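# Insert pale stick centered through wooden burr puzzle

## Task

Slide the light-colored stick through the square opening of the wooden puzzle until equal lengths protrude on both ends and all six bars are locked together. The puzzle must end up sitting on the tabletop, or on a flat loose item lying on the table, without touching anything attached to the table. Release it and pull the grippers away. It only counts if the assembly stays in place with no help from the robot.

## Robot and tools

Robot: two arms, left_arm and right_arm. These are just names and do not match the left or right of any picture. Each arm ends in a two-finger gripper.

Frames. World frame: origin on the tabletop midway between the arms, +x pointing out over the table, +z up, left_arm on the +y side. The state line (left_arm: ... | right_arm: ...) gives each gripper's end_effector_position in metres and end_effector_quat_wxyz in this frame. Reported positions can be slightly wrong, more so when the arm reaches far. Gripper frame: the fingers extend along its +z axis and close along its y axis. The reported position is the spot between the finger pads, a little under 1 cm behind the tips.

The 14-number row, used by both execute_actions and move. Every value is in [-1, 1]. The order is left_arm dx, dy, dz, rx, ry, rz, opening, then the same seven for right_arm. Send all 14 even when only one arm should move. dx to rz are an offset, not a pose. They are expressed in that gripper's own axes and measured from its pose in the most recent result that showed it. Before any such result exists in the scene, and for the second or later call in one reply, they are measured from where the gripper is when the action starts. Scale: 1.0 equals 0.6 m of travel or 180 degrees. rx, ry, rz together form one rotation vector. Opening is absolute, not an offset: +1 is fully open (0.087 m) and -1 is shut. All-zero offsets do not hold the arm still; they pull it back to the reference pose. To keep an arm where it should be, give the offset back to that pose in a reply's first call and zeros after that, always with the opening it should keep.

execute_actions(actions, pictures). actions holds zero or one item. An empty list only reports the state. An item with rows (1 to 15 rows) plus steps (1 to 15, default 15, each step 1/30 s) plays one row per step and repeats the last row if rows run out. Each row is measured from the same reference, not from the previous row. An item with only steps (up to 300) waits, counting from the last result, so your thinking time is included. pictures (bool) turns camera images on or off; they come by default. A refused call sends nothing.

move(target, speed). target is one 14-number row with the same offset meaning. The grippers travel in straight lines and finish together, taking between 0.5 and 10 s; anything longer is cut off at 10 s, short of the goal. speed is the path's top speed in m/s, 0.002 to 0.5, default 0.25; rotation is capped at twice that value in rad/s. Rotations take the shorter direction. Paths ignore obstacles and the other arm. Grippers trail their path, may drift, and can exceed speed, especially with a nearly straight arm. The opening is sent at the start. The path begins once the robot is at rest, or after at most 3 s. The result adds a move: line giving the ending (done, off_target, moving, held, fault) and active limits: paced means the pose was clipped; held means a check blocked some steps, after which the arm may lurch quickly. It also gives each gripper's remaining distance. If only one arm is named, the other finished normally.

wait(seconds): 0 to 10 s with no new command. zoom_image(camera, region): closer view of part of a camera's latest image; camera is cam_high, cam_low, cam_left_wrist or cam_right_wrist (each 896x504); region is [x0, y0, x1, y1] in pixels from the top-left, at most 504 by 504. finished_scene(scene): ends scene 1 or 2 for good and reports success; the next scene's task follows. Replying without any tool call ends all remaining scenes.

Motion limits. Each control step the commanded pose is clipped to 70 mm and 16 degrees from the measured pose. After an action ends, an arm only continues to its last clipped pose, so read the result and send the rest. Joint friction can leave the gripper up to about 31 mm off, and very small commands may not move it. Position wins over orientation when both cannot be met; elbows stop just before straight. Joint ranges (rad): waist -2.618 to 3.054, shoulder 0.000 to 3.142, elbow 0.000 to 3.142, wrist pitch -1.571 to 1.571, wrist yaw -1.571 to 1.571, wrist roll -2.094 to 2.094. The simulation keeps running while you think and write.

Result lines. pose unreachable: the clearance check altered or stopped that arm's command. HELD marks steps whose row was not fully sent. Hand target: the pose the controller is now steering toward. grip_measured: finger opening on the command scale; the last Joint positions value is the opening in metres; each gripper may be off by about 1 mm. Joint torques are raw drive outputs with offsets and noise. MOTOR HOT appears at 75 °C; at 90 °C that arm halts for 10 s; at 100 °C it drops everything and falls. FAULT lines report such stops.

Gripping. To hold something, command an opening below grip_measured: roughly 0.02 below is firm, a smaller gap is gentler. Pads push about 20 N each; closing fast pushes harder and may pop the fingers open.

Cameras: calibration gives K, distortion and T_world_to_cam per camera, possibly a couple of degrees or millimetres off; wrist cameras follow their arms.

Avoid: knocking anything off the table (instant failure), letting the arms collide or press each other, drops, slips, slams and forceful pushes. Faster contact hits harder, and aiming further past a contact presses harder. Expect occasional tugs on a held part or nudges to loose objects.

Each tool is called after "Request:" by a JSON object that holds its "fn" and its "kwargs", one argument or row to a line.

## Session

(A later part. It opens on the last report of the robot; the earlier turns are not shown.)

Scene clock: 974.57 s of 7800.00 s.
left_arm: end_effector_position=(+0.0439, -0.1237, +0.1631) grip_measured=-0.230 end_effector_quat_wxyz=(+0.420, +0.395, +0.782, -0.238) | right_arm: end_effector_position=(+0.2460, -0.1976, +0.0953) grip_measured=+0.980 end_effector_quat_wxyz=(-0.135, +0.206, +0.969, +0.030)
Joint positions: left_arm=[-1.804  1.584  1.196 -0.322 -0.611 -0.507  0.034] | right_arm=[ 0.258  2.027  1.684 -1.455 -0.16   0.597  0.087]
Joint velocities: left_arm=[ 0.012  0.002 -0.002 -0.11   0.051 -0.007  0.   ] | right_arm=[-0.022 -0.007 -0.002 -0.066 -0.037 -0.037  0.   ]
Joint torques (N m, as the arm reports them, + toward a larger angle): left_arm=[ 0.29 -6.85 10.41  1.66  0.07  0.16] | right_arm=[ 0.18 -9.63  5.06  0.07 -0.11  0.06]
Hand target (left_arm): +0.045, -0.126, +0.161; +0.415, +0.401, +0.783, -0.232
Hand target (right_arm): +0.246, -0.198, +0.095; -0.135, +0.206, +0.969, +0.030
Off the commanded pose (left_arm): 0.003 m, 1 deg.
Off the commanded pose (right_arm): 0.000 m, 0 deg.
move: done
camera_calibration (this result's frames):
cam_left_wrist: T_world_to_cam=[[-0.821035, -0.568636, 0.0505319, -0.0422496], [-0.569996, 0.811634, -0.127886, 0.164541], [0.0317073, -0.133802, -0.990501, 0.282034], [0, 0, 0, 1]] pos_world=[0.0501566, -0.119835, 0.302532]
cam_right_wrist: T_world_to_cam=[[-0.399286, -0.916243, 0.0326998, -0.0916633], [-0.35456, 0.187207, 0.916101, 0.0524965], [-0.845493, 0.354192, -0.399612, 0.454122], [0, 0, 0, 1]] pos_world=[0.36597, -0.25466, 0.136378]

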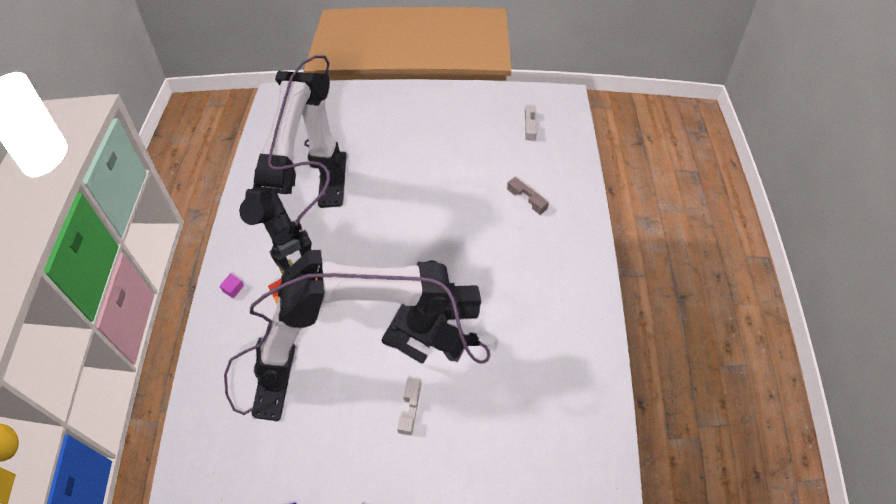

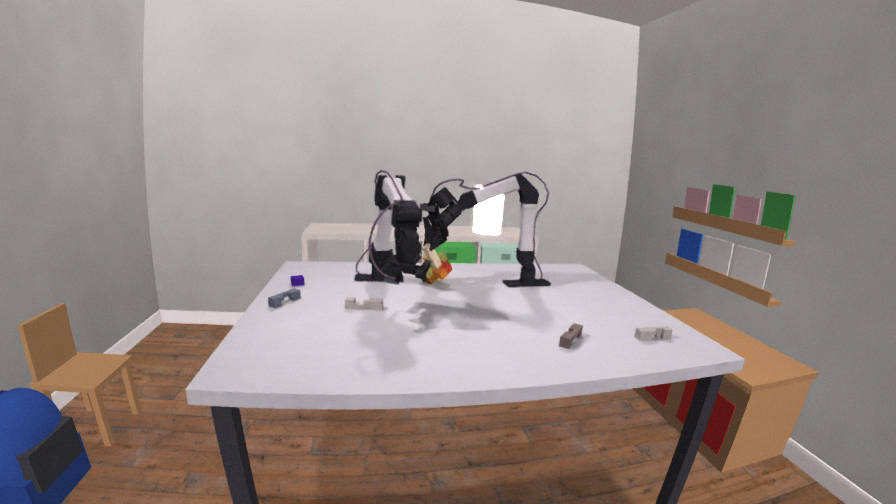

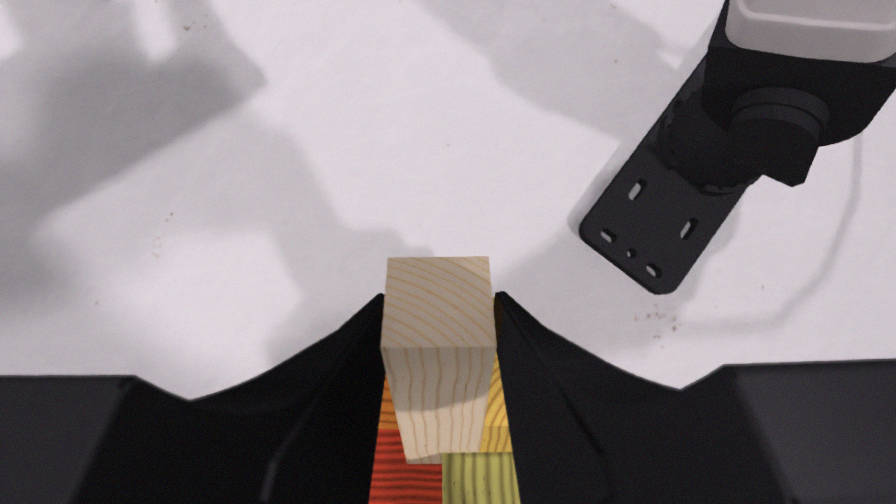

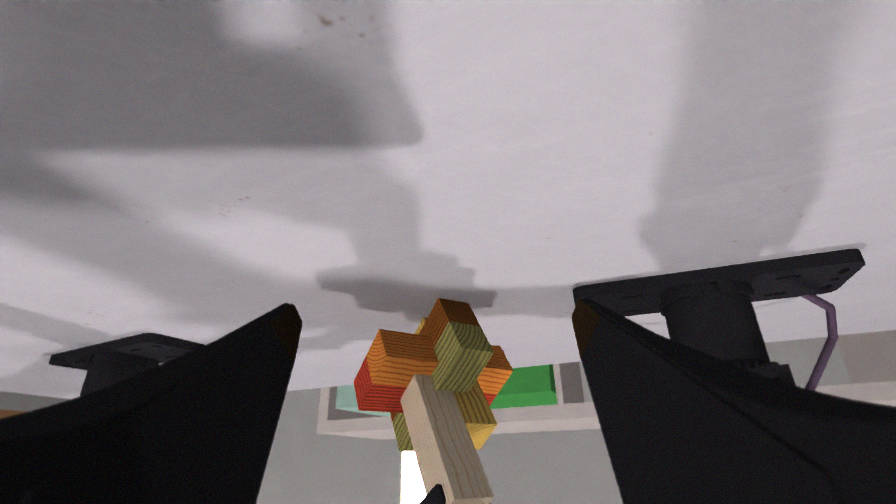

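Request:
{"fn": "execute_actions", "kwargs": {
  "actions": [
    {"rows": [[0,0,0,0,0,0,-0.24,0,0,0,0,0,0,1],[0,0,0,0,0,0,-0.25,0,0,0,0,0,0,1],[0,0,0,0,0,0,-0.26,0,0,0,0,0,0,1],[0,0,0,0,0,0,-0.27,0,0,0,0,0,0,1],[0,0,0,0,0,0,-0.28,0,0,0,0,0,0,1],[0,0,0,0,0,0,-0.295,0,0,0,0,0,0,1],[0,0,0,0,0,0,-0.31,0,0,0,0,0,0,1],[0,0,0,0,0,0,-0.33,0,0,0,0,0,0,1]], "steps": 12}
  ],
  "pictures": false
}}

Request:
{"fn": "move", "kwargs": {
  "target": [0.05,0,0.002,0,0.006,0.003,-0.33,0,0,0,0,0,0,1],
  "speed": 0.012
}}

Scene clock: 985.93 s of 7800.00 s.
left_arm: end_effector_position=(+0.0440, -0.1235, +0.1630) grip_measured=-0.283 end_effector_quat_wxyz=(+0.420, +0.395, +0.782, -0.238) | right_arm: end_effector_position=(+0.2460, -0.1976, +0.0953) grip_measured=+0.980 end_effector_quat_wxyz=(-0.135, +0.206, +0.969, +0.030)
Joint positions: left_arm=[-1.804  1.584  1.196 -0.324 -0.611 -0.506  0.031] | right_arm=[ 0.258  2.027  1.684 -1.455 -0.16   0.597  0.087]
Joint velocities: left_arm=[-0.012  0.027  0.012  0.037  0.037 -0.051  0.   ] | right_arm=[ 0.017  0.012  0.007 -0.051  0.007  0.037 -0.001]
Joint torques (N m, as the arm reports them, + toward a larger angle): left_arm=[-0.38 -8.16  8.39  1.92  0.01  0.05] | right_arm=[-0.05 -9.61  5.07  0.   -0.12  0.03]
Hand target (left_arm): +0.044, -0.124, +0.163; +0.420, +0.395, +0.782, -0.238
Hand target (right_arm): +0.246, -0.198, +0.095; -0.135, +0.206, +0.969, +0.030
Off the commanded pose (left_arm): 0.000 m, 0 deg.
Off the commanded pose (right_arm): 0.000 m, 0 deg.
Steps of this call (steps 1 to 90: nothing new was sent; then 7.97 s passed at rest; steps 91 to 102: all 12 steps of this action). Readings (end_effector_position):
91: left_arm (+0.0440, -0.1235, +0.1630) | right_arm (+0.2460, -0.1976, +0.0953)
92: left_arm (+0.0440, -0.1235, +0.1630) | right_arm (+0.2460, -0.1976, +0.0953)
94: left_arm (+0.0440, -0.1235, +0.1630) | right_arm (+0.2460, -0.1976, +0.0953)
98: left_arm (+0.0440, -0.1235, +0.1630) | right_arm (+0.2460, -0.1976, +0.0953)
102: the state above

Scene clock: 988.90 s of 7800.00 s.
left_arm: end_effector_position=(+0.0448, -0.1222, +0.1613) grip_measured=-0.283 end_effector_quat_wxyz=(+0.437, +0.383, +0.777, -0.244) | right_arm: end_effector_position=(+0.2460, -0.1976, +0.0953) grip_measured=+0.980 end_effector_quat_wxyz=(-0.135, +0.206, +0.969, +0.030)
Joint positions: left_arm=[-1.817  1.568  1.144 -0.254 -0.65  -0.506  0.031] | right_arm=[ 0.258  2.027  1.684 -1.455 -0.16   0.597  0.087]
Joint velocities: left_arm=[-0.022  0.007  0.007 -0.022  0.007 -0.066  0.001] | right_arm=[-0.002 -0.017 -0.007  0.037 -0.037 -0.051  0.   ]
Joint torques (N m, as the arm reports them, + toward a larger angle): left_arm=[-1.63 -7.42  5.24  1.68  0.29 -0.31] | right_arm=[-0.07 -9.64  5.2   0.02 -0.17  0.06]
Hand target (left_arm): +0.035, -0.111, +0.137; +0.413, +0.401, +0.784, -0.231
Hand target (right_arm): +0.246, -0.198, +0.095; -0.135, +0.206, +0.969, +0.030
Off the commanded pose (left_arm): 0.028 m, 4 deg.
Off the commanded pose (right_arm): 0.000 m, 0 deg.
move: off_target (left_arm)
camera_calibration (this result's frames):
cam_left_wrist: T_world_to_cam=[[-0.812255, -0.580723, 0.0548077, -0.0431619], [-0.580775, 0.796417, -0.168586, 0.168848], [0.0542522, -0.168766, -0.984162, 0.274197], [0, 0, 0, 1]] pos_world=[0.0481281, -0.113263, 0.300685]
cam_right_wrist: T_world_to_cam=[[-0.399286, -0.916243, 0.0326998, -0.0916633], [-0.35456, 0.187207, 0.916101, 0.0524965], [-0.845493, 0.354192, -0.399612, 0.454122], [0, 0, 0, 1]] pos_world=[0.36597, -0.25466, 0.136378]

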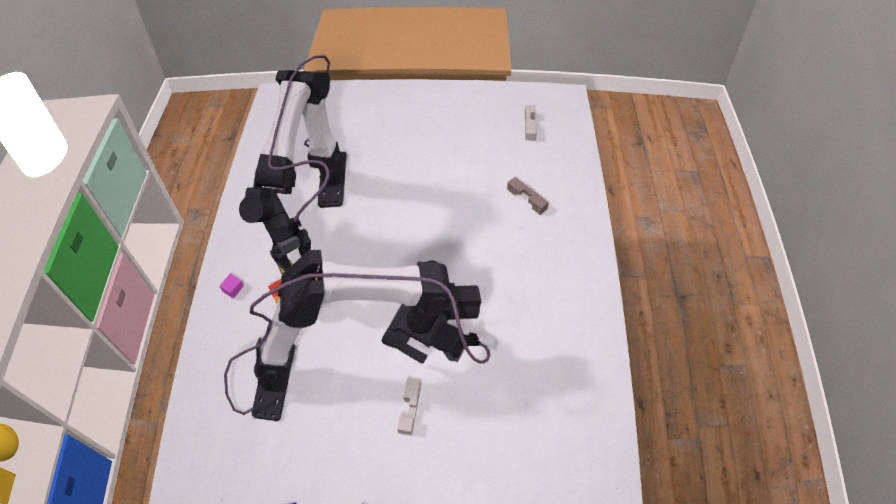

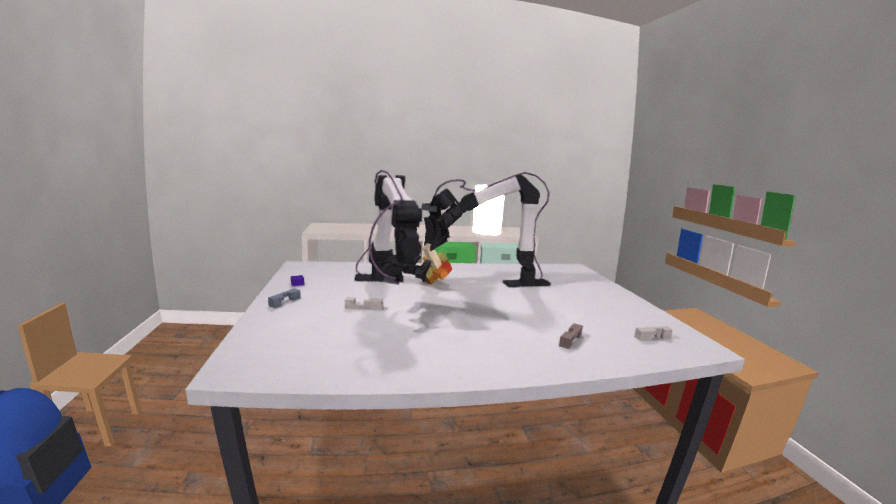

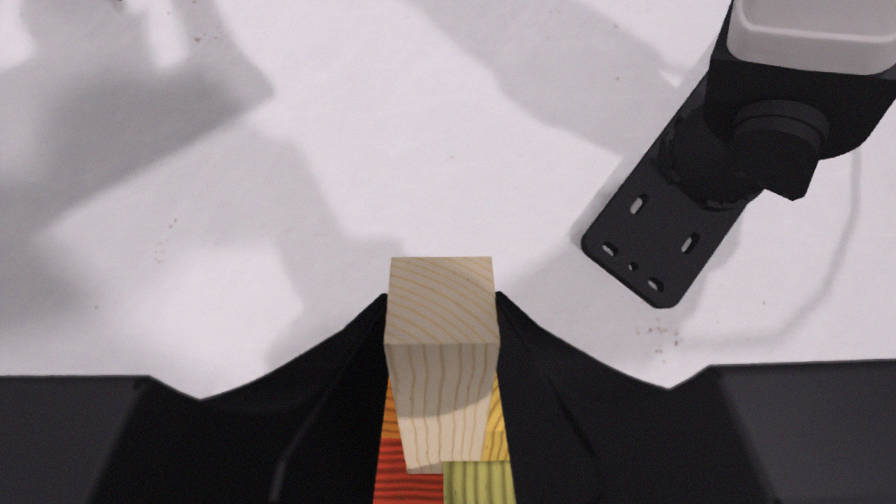

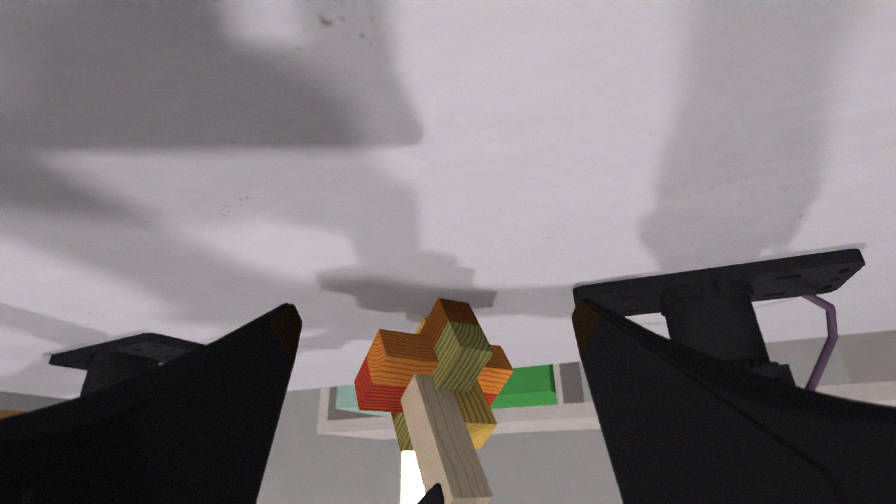

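Request:
{"fn": "execute_actions", "kwargs": {
  "actions": [
    {"rows": [[0.0486,-0.002,-0.0006,0.0033,0.0208,0.0072,-0.33,0,0,0,0,0,0,1],[0.0499,-0.002,-0.0007,0.0033,0.022,0.0074,-0.33,0,0,0,0,0,0,1],[0.0512,-0.002,-0.0008,0.0033,0.0231,0.0076,-0.33,0,0,0,0,0,0,1],[0.0525,-0.002,-0.0009,0.0033,0.0242,0.0078,-0.33,0,0,0,0,0,0,1],[0.0538,-0.002,-0.001,0.0033,0.0253,0.008,-0.33,0,0,0,0,0,0,1],[0.0551,-0.002,-0.0011,0.0033,0.0265,0.0082,-0.33,0,0,0,0,0,0,1],[0.0564,-0.002,-0.0012,0.0033,0.0276,0.0084,-0.33,0,0,0,0,0,0,1],[0.0577,-0.002,-0.0013,0.0033,0.0287,0.0086,-0.33,0,0,0,0,0,0,1],[0.059,-0.002,-0.0014,0.0033,0.0298,0.0088,-0.33,0,0,0,0,0,0,1],[0.0603,-0.002,-0.0015,0.0033,0.031,0.009,-0.33,0,0,0,0,0,0,1],[0.0616,-0.002,-0.0016,0.0033,0.0321,0.0092,-0.33,0,0,0,0,0,0,1],[0.0629,-0.002,-0.0017,0.0033,0.0332,0.0094,-0.33,0,0,0,0,0,0,1],[0.0642,-0.002,-0.0017,0.0033,0.0343,0.0095,-0.33,0,0,0,0,0,0,1],[0.0655,-0.002,-0.0017,0.0033,0.0355,0.0095,-0.33,0,0,0,0,0,0,1],[0.0667,-0.002,-0.0017,0.0033,0.0366,0.0095,-0.33,0,0,0,0,0,0,1]], "steps": 15}
  ],
  "pictures": false
}}

Request:
{"fn": "wait", "kwargs": {
  "seconds": 1.0
}}

Scene clock: 1007.33 s of 7800.00 s.
left_arm: end_effector_position=(+0.0448, -0.1219, +0.1610) grip_measured=-0.283 end_effector_quat_wxyz=(+0.436, +0.381, +0.778, -0.245) | right_arm: end_effector_position=(+0.2460, -0.1976, +0.0953) grip_measured=+0.980 end_effector_quat_wxyz=(-0.135, +0.206, +0.969, +0.030)
Joint positions: left_arm=[-1.817  1.568  1.144 -0.256 -0.651 -0.512  0.031] | right_arm=[ 0.258  2.027  1.684 -1.455 -0.16   0.597  0.087]
Joint velocities: left_arm=[ 0.002 -0.007  0.017 -0.066  0.066 -0.081  0.   ] | right_arm=[-0.017 -0.012  0.002 -0.007 -0.022 -0.007  0.002]
Joint torques (N m, as the arm reports them, + toward a larger angle): left_arm=[-1.52 -6.72  6.19  1.16  0.51 -0.47] | right_arm=[-0.26 -9.56  5.04  0.09 -0.06  0.03]
Hand target (left_arm): +0.032, -0.106, +0.129; +0.394, +0.408, +0.794, -0.219
Hand target (right_arm): +0.246, -0.198, +0.095; -0.135, +0.206, +0.969, +0.030
Off the commanded pose (left_arm): 0.040 m, 7 deg.
Off the commanded pose (right_arm): 0.000 m, 0 deg.
Steps of this call (steps 1 to 90: nothing new was sent; then 14.93 s passed at rest; steps 91 to 105: all 15 steps of this action). Readings (end_effector_position):
91: left_arm (+0.0449, -0.1222, +0.1614) | right_arm (+0.2460, -0.1976, +0.0953)
92: left_arm (+0.0449, -0.1222, +0.1614) | right_arm (+0.2460, -0.1976, +0.0953)
94: left_arm (+0.0449, -0.1222, +0.1614) | right_arm (+0.2460, -0.1976, +0.0953)
98: left_arm (+0.0448, -0.1222, +0.1614) | right_arm (+0.2460, -0.1976, +0.0953)
105: the state above

Scene clock: 1008.33 s of 7800.00 s.
left_arm: end_effector_position=(+0.0449, -0.1218, +0.1609) grip_measured=-0.283 end_effector_quat_wxyz=(+0.436, +0.380, +0.778, -0.245) | right_arm: end_effector_position=(+0.2460, -0.1976, +0.0953) grip_measured=+0.980 end_effector_quat_wxyz=(-0.135, +0.206, +0.969, +0.030)
Joint positions: left_arm=[-1.817  1.568  1.144 -0.257 -0.652 -0.515  0.031] | right_arm=[ 0.258  2.027  1.684 -1.455 -0.16   0.597  0.087]
Joint velocities: left_arm=[-0.002  0.007  0.012  0.022 -0.022 -0.037  0.001] | right_arm=[-0.002  0.007 -0.007  0.007  0.007 -0.051  0.001]
Joint torques (N m, as the arm reports them, + toward a larger angle): left_arm=[-1.82 -6.31  6.19  1.13  0.53 -0.49] | right_arm=[-0.03 -9.54  5.12  0.03 -0.11  0.04]
Hand target (left_arm): +0.032, -0.106, +0.129; +0.394, +0.408, +0.794, -0.219
Hand target (right_arm): +0.246, -0.198, +0.095; -0.135, +0.206, +0.969, +0.030
Off the commanded pose (left_arm): 0.040 m, 7 deg.
Off the commanded pose (right_arm): 0.000 m, 0 deg.
Steps of this call (steps 1 to 30: nothing new was sent). Readings (end_effector_position):
1: left_arm (+0.0448, -0.1218, +0.1609) | right_arm (+0.2460, -0.1976, +0.0953)
2: left_arm (+0.0448, -0.1218, +0.1609) | right_arm (+0.2460, -0.1976, +0.0953)
4: left_arm (+0.0448, -0.1218, +0.1609) | right_arm (+0.2460, -0.1976, +0.0953)
8: left_arm (+0.0449, -0.1218, +0.1609) | right_arm (+0.2460, -0.1976, +0.0953)
30: the state above
camera_calibration (this result's frames):
cam_left_wrist: T_world_to_cam=[[-0.808864, -0.585033, 0.0589468, -0.0441765], [-0.585798, 0.793125, -0.166712, 0.16799], [0.0507797, -0.169378, -0.984242, 0.273946], [0, 0, 0, 1]] pos_world=[0.0487644, -0.112681, 0.300239]
cam_right_wrist: T_world_to_cam=[[-0.399286, -0.916243, 0.0326998, -0.0916633], [-0.35456, 0.187207, 0.916101, 0.0524965], [-0.845493, 0.354192, -0.399612, 0.454122], [0, 0, 0, 1]] pos_world=[0.36597, -0.25466, 0.136378]

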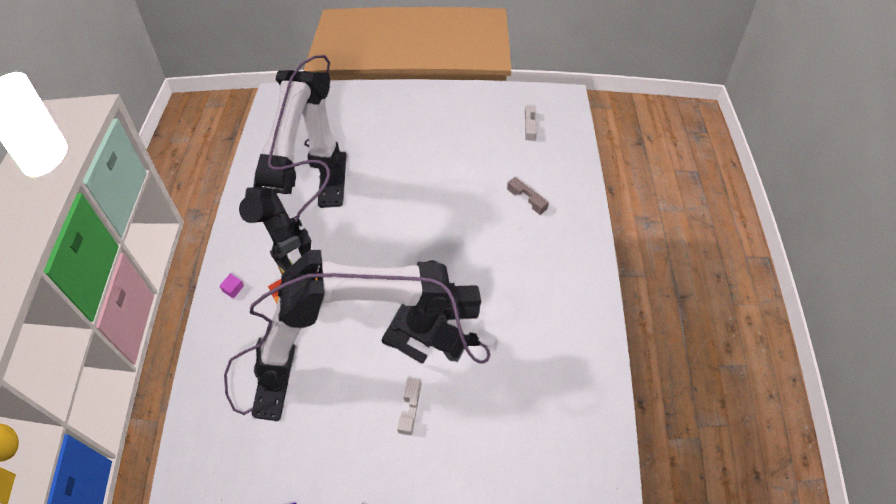

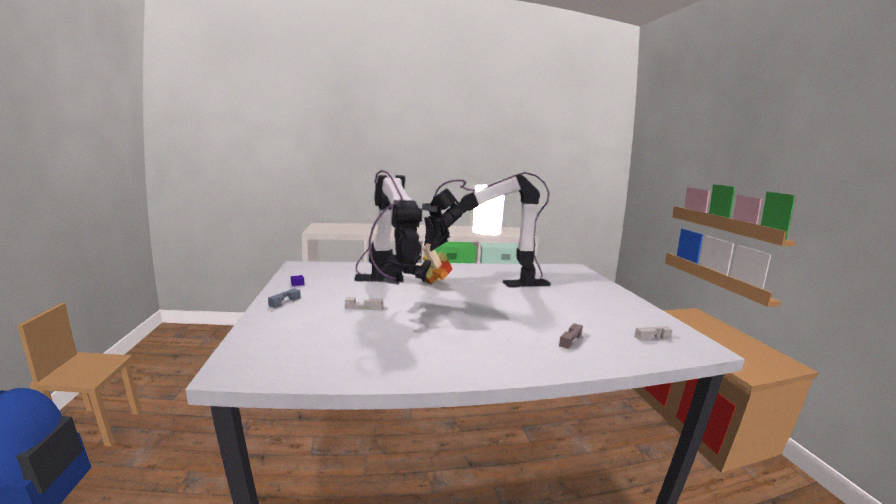

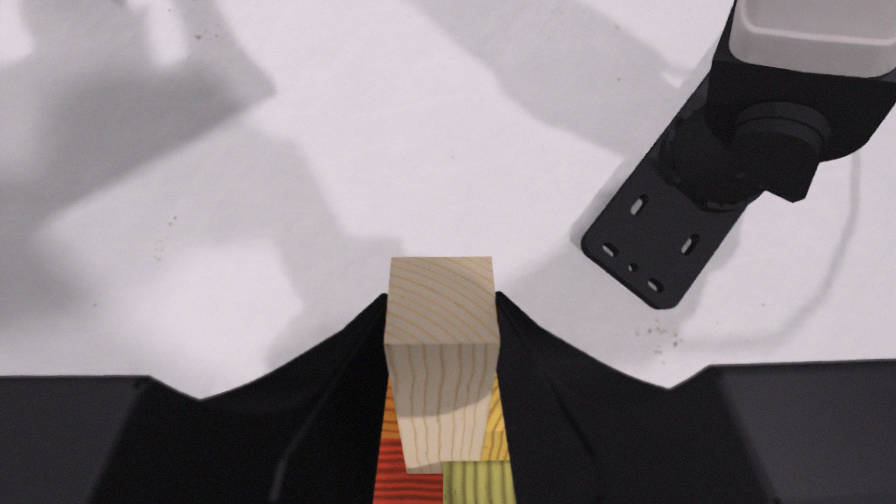

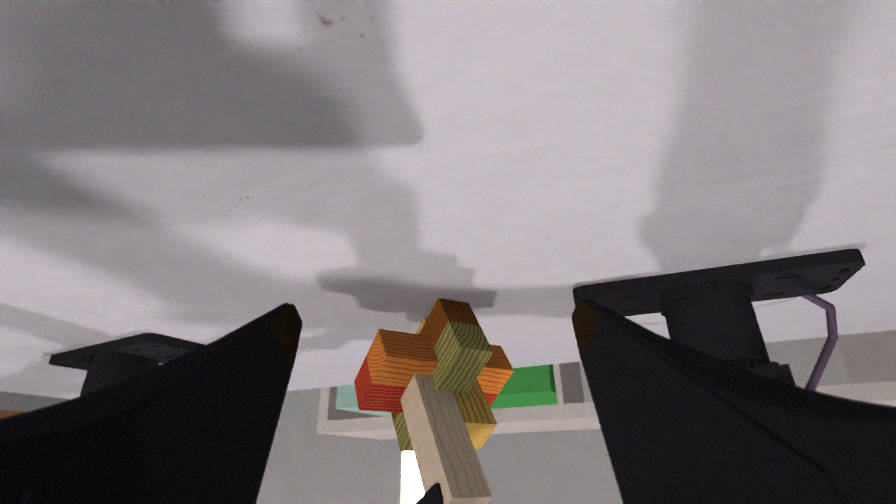

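Request:
{"fn": "execute_actions", "kwargs": {
  "actions": [
    {"rows": [[0.066,-0.0016,-0.0017,0.0029,0.0356,0.0127,-0.33,0,0,0,0,0,0,1],[0.066,-0.0012,-0.0017,0.0025,0.0352,0.0139,-0.33,0,0,0,0,0,0,1],[0.066,-0.0008,-0.0017,0.0021,0.0348,0.0151,-0.33,0,0,0,0,0,0,1],[0.066,-0.0004,-0.0017,0.0017,0.0344,0.0163,-0.33,0,0,0,0,0,0,1],[0.066,0,-0.0017,0.0013,0.034,0.0175,-0.33,0,0,0,0,0,0,1],[0.066,0.0004,-0.0017,0.0009,0.0336,0.0187,-0.33,0,0,0,0,0,0,1],[0.066,0.0008,-0.0017,0.0005,0.0332,0.0199,-0.33,0,0,0,0,0,0,1],[0.066,0.0012,-0.0017,0.0001,0.0328,0.0211,-0.33,0,0,0,0,0,0,1],[0.0667,0.0016,-0.0017,-0.0003,0.0324,0.0223,-0.33,0,0,0,0,0,0,1],[0.0667,0.002,-0.0017,-0.0007,0.032,0.0235,-0.33,0,0,0,0,0,0,1],[0.0667,0.0024,-0.0017,-0.0011,0.0316,0.0247,-0.33,0,0,0,0,0,0,1],[0.0667,0.0028,-0.0017,-0.0015,0.0312,0.0259,-0.33,0,0,0,0,0,0,1],[0.0667,0.0033,-0.0017,-0.002,0.0306,0.027,-0.33,0,0,0,0,0,0,1]], "steps": 15}
  ],
  "pictures": false
}}

Request:
{"fn": "wait", "kwargs": {
  "seconds": 1.0
}}

Scene clock: 1040.30 s of 7800.00 s.
left_arm: end_effector_position=(+0.0423, -0.1201, +0.1599) grip_measured=-0.283 end_effector_quat_wxyz=(+0.436, +0.384, +0.777, -0.241) | right_arm: end_effector_position=(+0.2460, -0.1976, +0.0953) grip_measured=+0.980 end_effector_quat_wxyz=(-0.135, +0.206, +0.969, +0.030)
Joint positions: left_arm=[-1.826  1.568  1.144 -0.266 -0.658 -0.514  0.031] | right_arm=[ 0.258  2.027  1.684 -1.455 -0.16   0.597  0.087]
Joint velocities: left_arm=[-0.007  0.002 -0.002 -0.081 -0.051 -0.051  0.001] | right_arm=[-0.007 -0.007  0.007  0.037  0.022  0.037  0.   ]
Joint torques (N m, as the arm reports them, + toward a larger angle): left_arm=[-1.98 -6.18  5.54  1.35  0.23 -0.03] | right_arm=[-0.11 -9.44  5.17  0.04 -0.11  0.04]
Hand target (left_arm): +0.034, -0.104, +0.128; +0.409, +0.421, +0.783, -0.204
Hand target (right_arm): +0.246, -0.198, +0.095; -0.135, +0.206, +0.969, +0.030
Off the commanded pose (left_arm): 0.038 m, 7 deg.
Off the commanded pose (right_arm): 0.000 m, 0 deg.
Steps of this call (steps 1 to 90: nothing new was sent; then 28.47 s passed at rest; steps 91 to 105: all 15 steps of this action). Readings (end_effector_position):
91: left_arm (+0.0450, -0.1217, +0.1609) | right_arm (+0.2460, -0.1976, +0.0953)
92: left_arm (+0.0450, -0.1217, +0.1609) | right_arm (+0.2460, -0.1976, +0.0953)
94: left_arm (+0.0451, -0.1217, +0.1609) | right_arm (+0.2460, -0.1976, +0.0953)
98: left_arm (+0.0448, -0.1216, +0.1610) | right_arm (+0.2460, -0.1976, +0.0953)
105: the state above

Scene clock: 1041.30 s of 7800.00 s.
left_arm: end_effector_position=(+0.0421, -0.1200, +0.1598) grip_measured=-0.283 end_effector_quat_wxyz=(+0.436, +0.385, +0.777, -0.241) | right_arm: end_effector_position=(+0.2460, -0.1976, +0.0953) grip_measured=+0.980 end_effector_quat_wxyz=(-0.135, +0.206, +0.969, +0.030)
Joint positions: left_arm=[-1.827  1.568  1.144 -0.267 -0.658 -0.514  0.031] | right_arm=[ 0.258  2.027  1.684 -1.455 -0.16   0.597  0.087]
Joint velocities: left_arm=[ 0.022  0.002  0.002 -0.037  0.022  0.037  0.003] | right_arm=[ 0.017  0.002 -0.027  0.007  0.051 -0.051  0.   ]
Joint torques (N m, as the arm reports them, + toward a larger angle): left_arm=[-1.68 -6.32  5.64  1.25  0.25 -0.04] | right_arm=[ 0.18 -9.71  5.1   0.06 -0.11  0.08]
Hand target (left_arm): +0.034, -0.104, +0.128; +0.409, +0.422, +0.783, -0.204
Hand target (right_arm): +0.246, -0.198, +0.095; -0.135, +0.206, +0.969, +0.030
Off the commanded pose (left_arm): 0.038 m, 7 deg.
Off the commanded pose (right_arm): 0.000 m, 0 deg.
Steps of this call (steps 1 to 30: nothing new was sent). Readings (end_effector_position):
1: left_arm (+0.0421, -0.1200, +0.1598) | right_arm (+0.2460, -0.1976, +0.0953)
2: left_arm (+0.0421, -0.1200, +0.1598) | right_arm (+0.2460, -0.1976, +0.0953)
4: left_arm (+0.0421, -0.1200, +0.1598) | right_arm (+0.2460, -0.1976, +0.0953)
8: left_arm (+0.0421, -0.1200, +0.1598) | right_arm (+0.2460, -0.1976, +0.0953)
30: the state above
camera_calibration (this result's frames):
cam_left_wrist: T_world_to_cam=[[-0.812223, -0.581328, 0.0484947, -0.0430468], [-0.580661, 0.797716, -0.162733, 0.164446], [0.0559163, -0.160334, -0.985478, 0.274321], [0, 0, 0, 1]] pos_world=[0.0451846, -0.112222, 0.299186]
cam_right_wrist: T_world_to_cam=[[-0.399286, -0.916243, 0.0326998, -0.0916633], [-0.35456, 0.187207, 0.916101, 0.0524965], [-0.845493, 0.354192, -0.399612, 0.454122], [0, 0, 0, 1]] pos_world=[0.36597, -0.25466, 0.136378]

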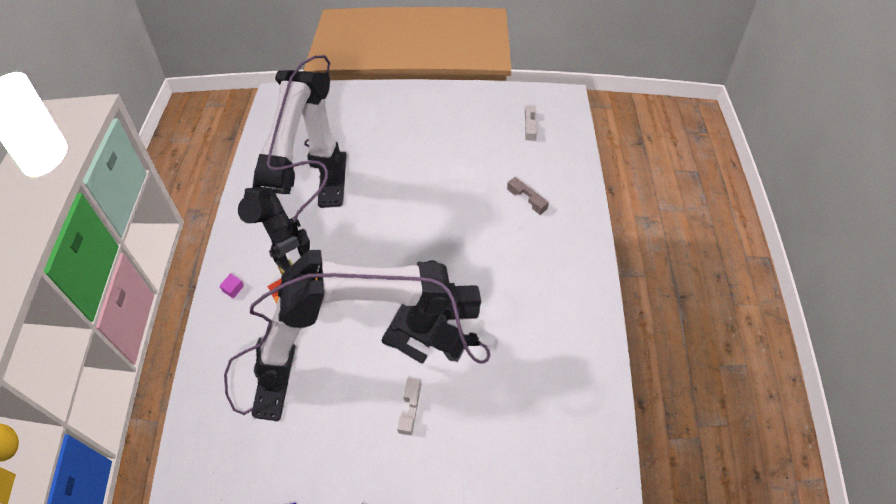

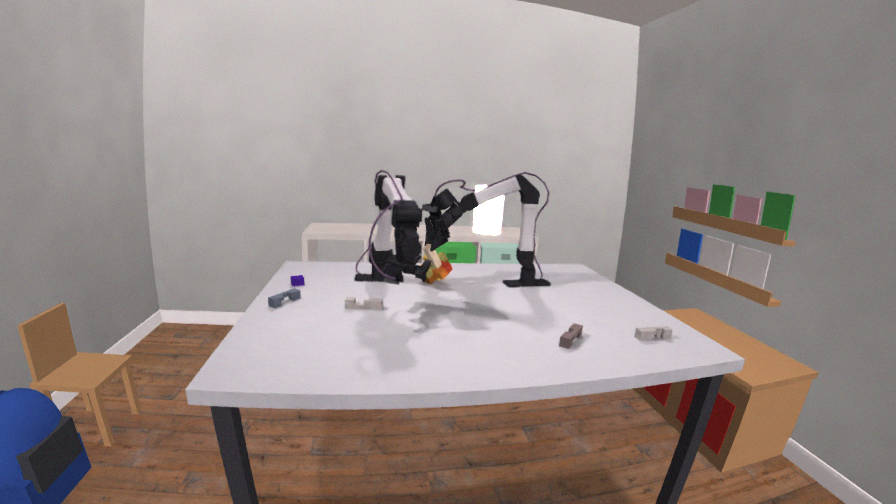

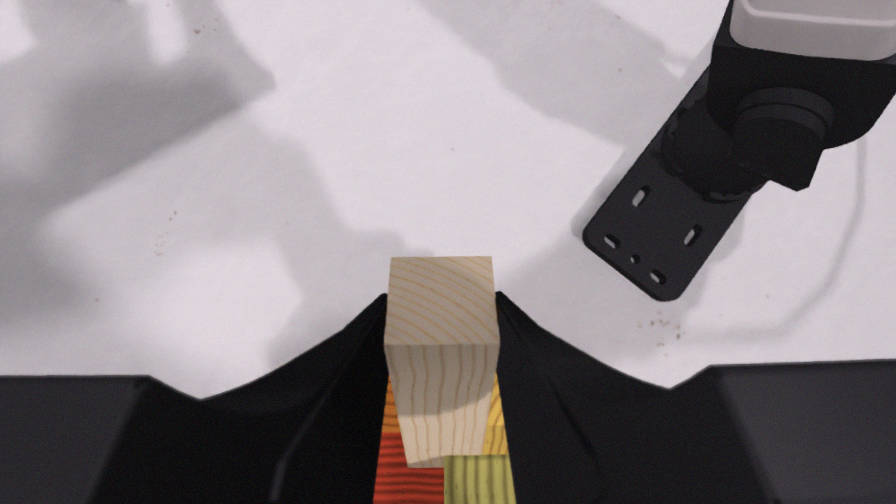

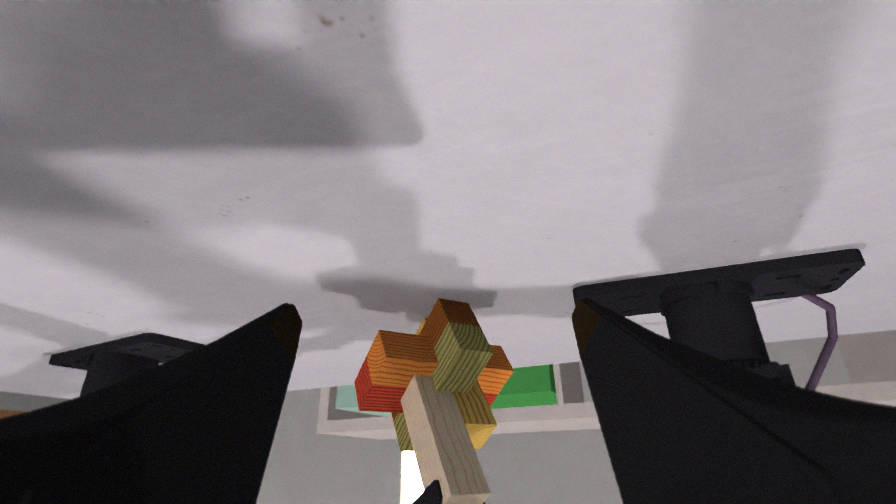

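Request:
{"fn": "execute_actions", "kwargs": {
  "actions": [
    {"rows": [[0.0641,0.0044,0.0016,-0.0025,0.0297,0.0227,-0.33,0,0,0,0,0,0,1],[0.0658,0.0043,0.001,-0.0025,0.0297,0.0227,-0.33,0,0,0,0,0,0,1],[0.0674,0.0042,0.0005,-0.0025,0.0297,0.0227,-0.33,0,0,0,0,0,0,1],[0.0691,0.0041,0,-0.0025,0.0297,0.0227,-0.33,0,0,0,0,0,0,1],[0.0708,0.004,-0.0003,-0.0025,0.0297,0.0227,-0.33,0,0,0,0,0,0,1],[0.0724,0.004,-0.0005,-0.0025,0.0297,0.0227,-0.33,0,0,0,0,0,0,1],[0.0741,0.004,-0.0007,-0.0025,0.0297,0.0227,-0.33,0,0,0,0,0,0,1],[0.0758,0.004,-0.0008,-0.0025,0.0297,0.0227,-0.33,0,0,0,0,0,0,1],[0.0775,0.004,-0.0009,-0.0025,0.0297,0.0227,-0.33,0,0,0,0,0,0,1],[0.0791,0.004,-0.001,-0.0025,0.0297,0.0227,-0.33,0,0,0,0,0,0,1],[0.0808,0.004,-0.0012,-0.0025,0.0297,0.0227,-0.33,0,0,0,0,0,0,1],[0.0825,0.004,-0.0013,-0.0025,0.0297,0.0227,-0.33,0,0,0,0,0,0,1],[0.0841,0.004,-0.0014,-0.0025,0.0297,0.0227,-0.33,0,0,0,0,0,0,1],[0.0858,0.004,-0.0016,-0.0025,0.0297,0.0227,-0.33,0,0,0,0,0,0,1],[0.0875,0.004,-0.0017,-0.0025,0.0297,0.0227,-0.33,0,0,0,0,0,0,1]], "steps": 15}
  ],
  "pictures": false
}}

Request:
{"fn": "wait", "kwargs": {
  "seconds": 1.0
}}

Scene clock: 1060.33 s of 7800.00 s.
left_arm: end_effector_position=(+0.0387, -0.1154, +0.1500) grip_measured=-0.283 end_effector_quat_wxyz=(+0.437, +0.383, +0.779, -0.237) | right_arm: end_effector_position=(+0.2460, -0.1976, +0.0953) grip_measured=+0.980 end_effector_quat_wxyz=(-0.135, +0.206, +0.969, +0.030)
Joint positions: left_arm=[-1.843  1.568  1.109 -0.248 -0.678 -0.531  0.031] | right_arm=[ 0.258  2.027  1.684 -1.455 -0.16   0.597  0.087]
Joint velocities: left_arm=[-0.042  0.017 -0.095  0.051 -0.007 -0.037  0.   ] | right_arm=[ 0.017 -0.002  0.002 -0.022 -0.051 -0.095 -0.001]
Joint torques (N m, as the arm reports them, + toward a larger angle): left_arm=[-1.97 -6.59  4.65  1.26  0.29 -0.04] | right_arm=[ 0.03 -9.56  5.1   0.08 -0.11  0.03]
Hand target (left_arm): +0.028, -0.097, +0.116; +0.409, +0.420, +0.784, -0.203
Hand target (right_arm): +0.246, -0.198, +0.095; -0.135, +0.206, +0.969, +0.030
Off the commanded pose (left_arm): 0.041 m, 7 deg.
Off the commanded pose (right_arm): 0.000 m, 0 deg.
Steps of this call (steps 1 to 90: nothing new was sent; then 15.53 s passed at rest; steps 91 to 105: all 15 steps of this action). Readings (end_effector_position):
91: left_arm (+0.0421, -0.1200, +0.1598) | right_arm (+0.2460, -0.1976, +0.0953)
92: left_arm (+0.0421, -0.1200, +0.1598) | right_arm (+0.2460, -0.1976, +0.0953)
94: left_arm (+0.0419, -0.1196, +0.1592) | right_arm (+0.2460, -0.1976, +0.0953)
98: left_arm (+0.0408, -0.1178, +0.1560) | right_arm (+0.2460, -0.1976, +0.0953)
105: the state above

Scene clock: 1061.33 s of 7800.00 s.
left_arm: end_effector_position=(+0.0379, -0.1145, +0.1482) grip_measured=-0.283 end_effector_quat_wxyz=(+0.437, +0.383, +0.779, -0.236) | right_arm: end_effector_position=(+0.2460, -0.1976, +0.0953) grip_measured=+0.980 end_effector_quat_wxyz=(-0.135, +0.206, +0.969, +0.030)
Joint positions: left_arm=[-1.846  1.568  1.103 -0.245 -0.681 -0.534  0.031] | right_arm=[ 0.258  2.027  1.684 -1.455 -0.16   0.597  0.087]
Joint velocities: left_arm=[ 0.027 -0.002  0.017  0.022 -0.095  0.022 -0.001] | right_arm=[-0.002  0.002  0.002 -0.007  0.007 -0.081  0.   ]
Joint torques (N m, as the arm reports them, + toward a larger angle): left_arm=[-1.91 -6.4   4.77  1.3   0.3  -0.12] | right_arm=[-0.11 -9.56  5.21  0.11 -0.07  0.01]
Hand target (left_arm): +0.028, -0.097, +0.116; +0.409, +0.420, +0.784, -0.203
Hand target (right_arm): +0.246, -0.198, +0.095; -0.135, +0.206, +0.969, +0.030
Off the commanded pose (left_arm): 0.039 m, 7 deg.
Off the commanded pose (right_arm): 0.000 m, 0 deg.
Steps of this call (steps 1 to 30: nothing new was sent). Readings (end_effector_position):
1: left_arm (+0.0384, -0.1150, +0.1493) | right_arm (+0.2460, -0.1976, +0.0953)
2: left_arm (+0.0380, -0.1147, +0.1487) | right_arm (+0.2460, -0.1976, +0.0953)
4: left_arm (+0.0379, -0.1146, +0.1483) | right_arm (+0.2460, -0.1976, +0.0953)
8: left_arm (+0.0379, -0.1145, +0.1482) | right_arm (+0.2460, -0.1976, +0.0953)
30: the state above
camera_calibration (this result's frames):
cam_left_wrist: T_world_to_cam=[[-0.807402, -0.588502, 0.0420547, -0.0427652], [-0.58682, 0.79361, -0.160701, 0.155259], [0.0611977, -0.154429, -0.986107, 0.264636], [0, 0, 0, 1]] pos_world=[0.0403853, -0.107515, 0.287708]
cam_right_wrist: T_world_to_cam=[[-0.399286, -0.916243, 0.0326998, -0.0916633], [-0.35456, 0.187207, 0.916101, 0.0524965], [-0.845493, 0.354192, -0.399612, 0.454122], [0, 0, 0, 1]] pos_world=[0.36597, -0.25466, 0.136378]

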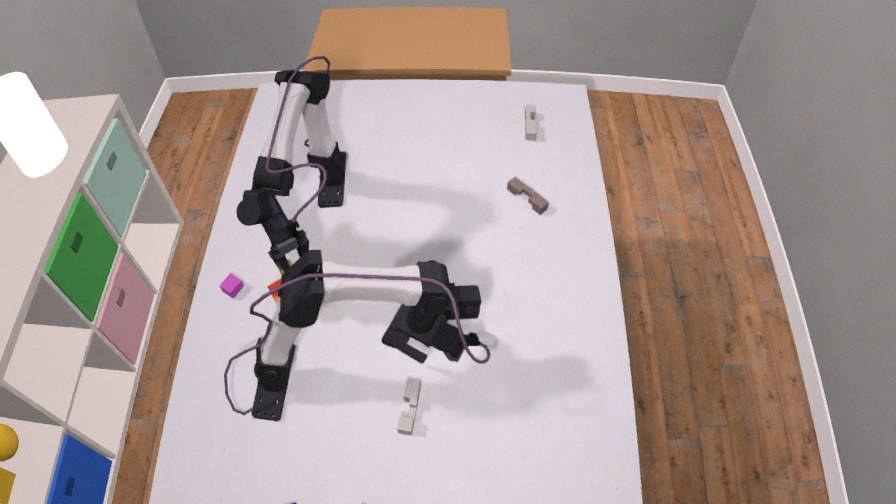

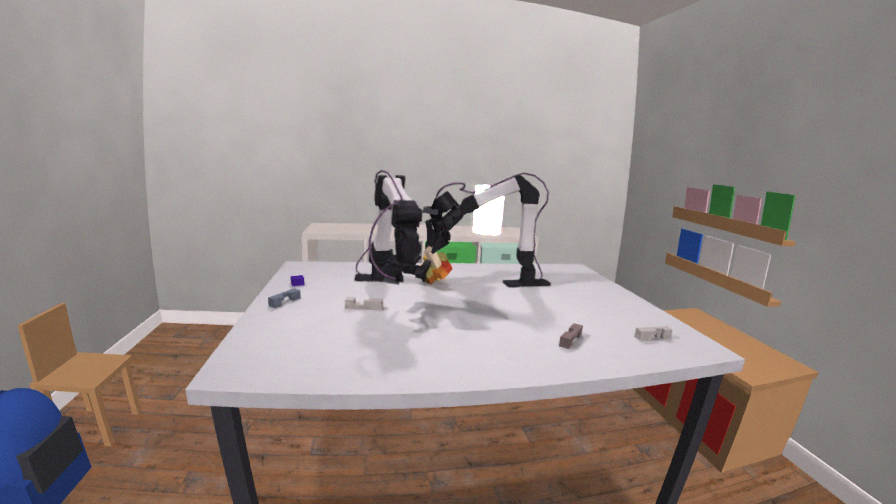

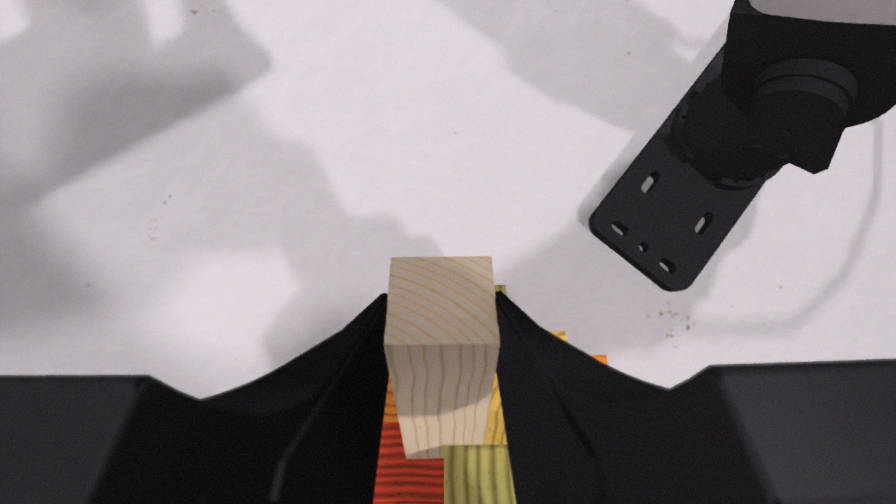

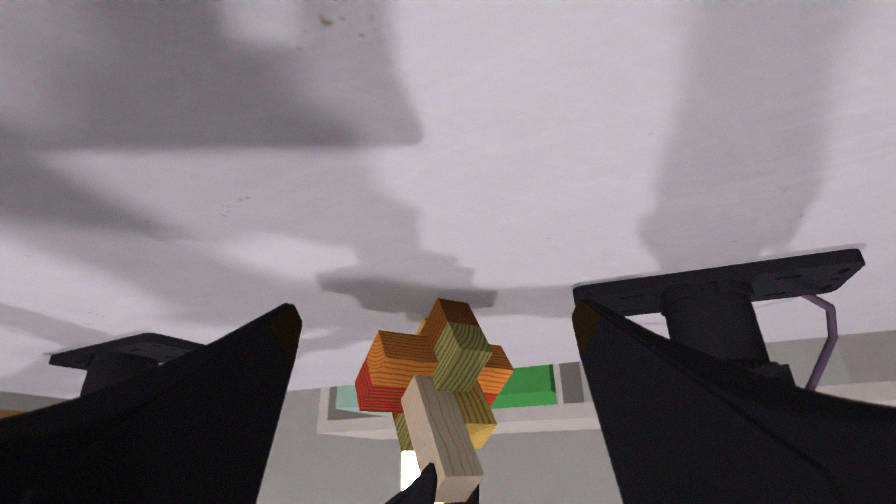

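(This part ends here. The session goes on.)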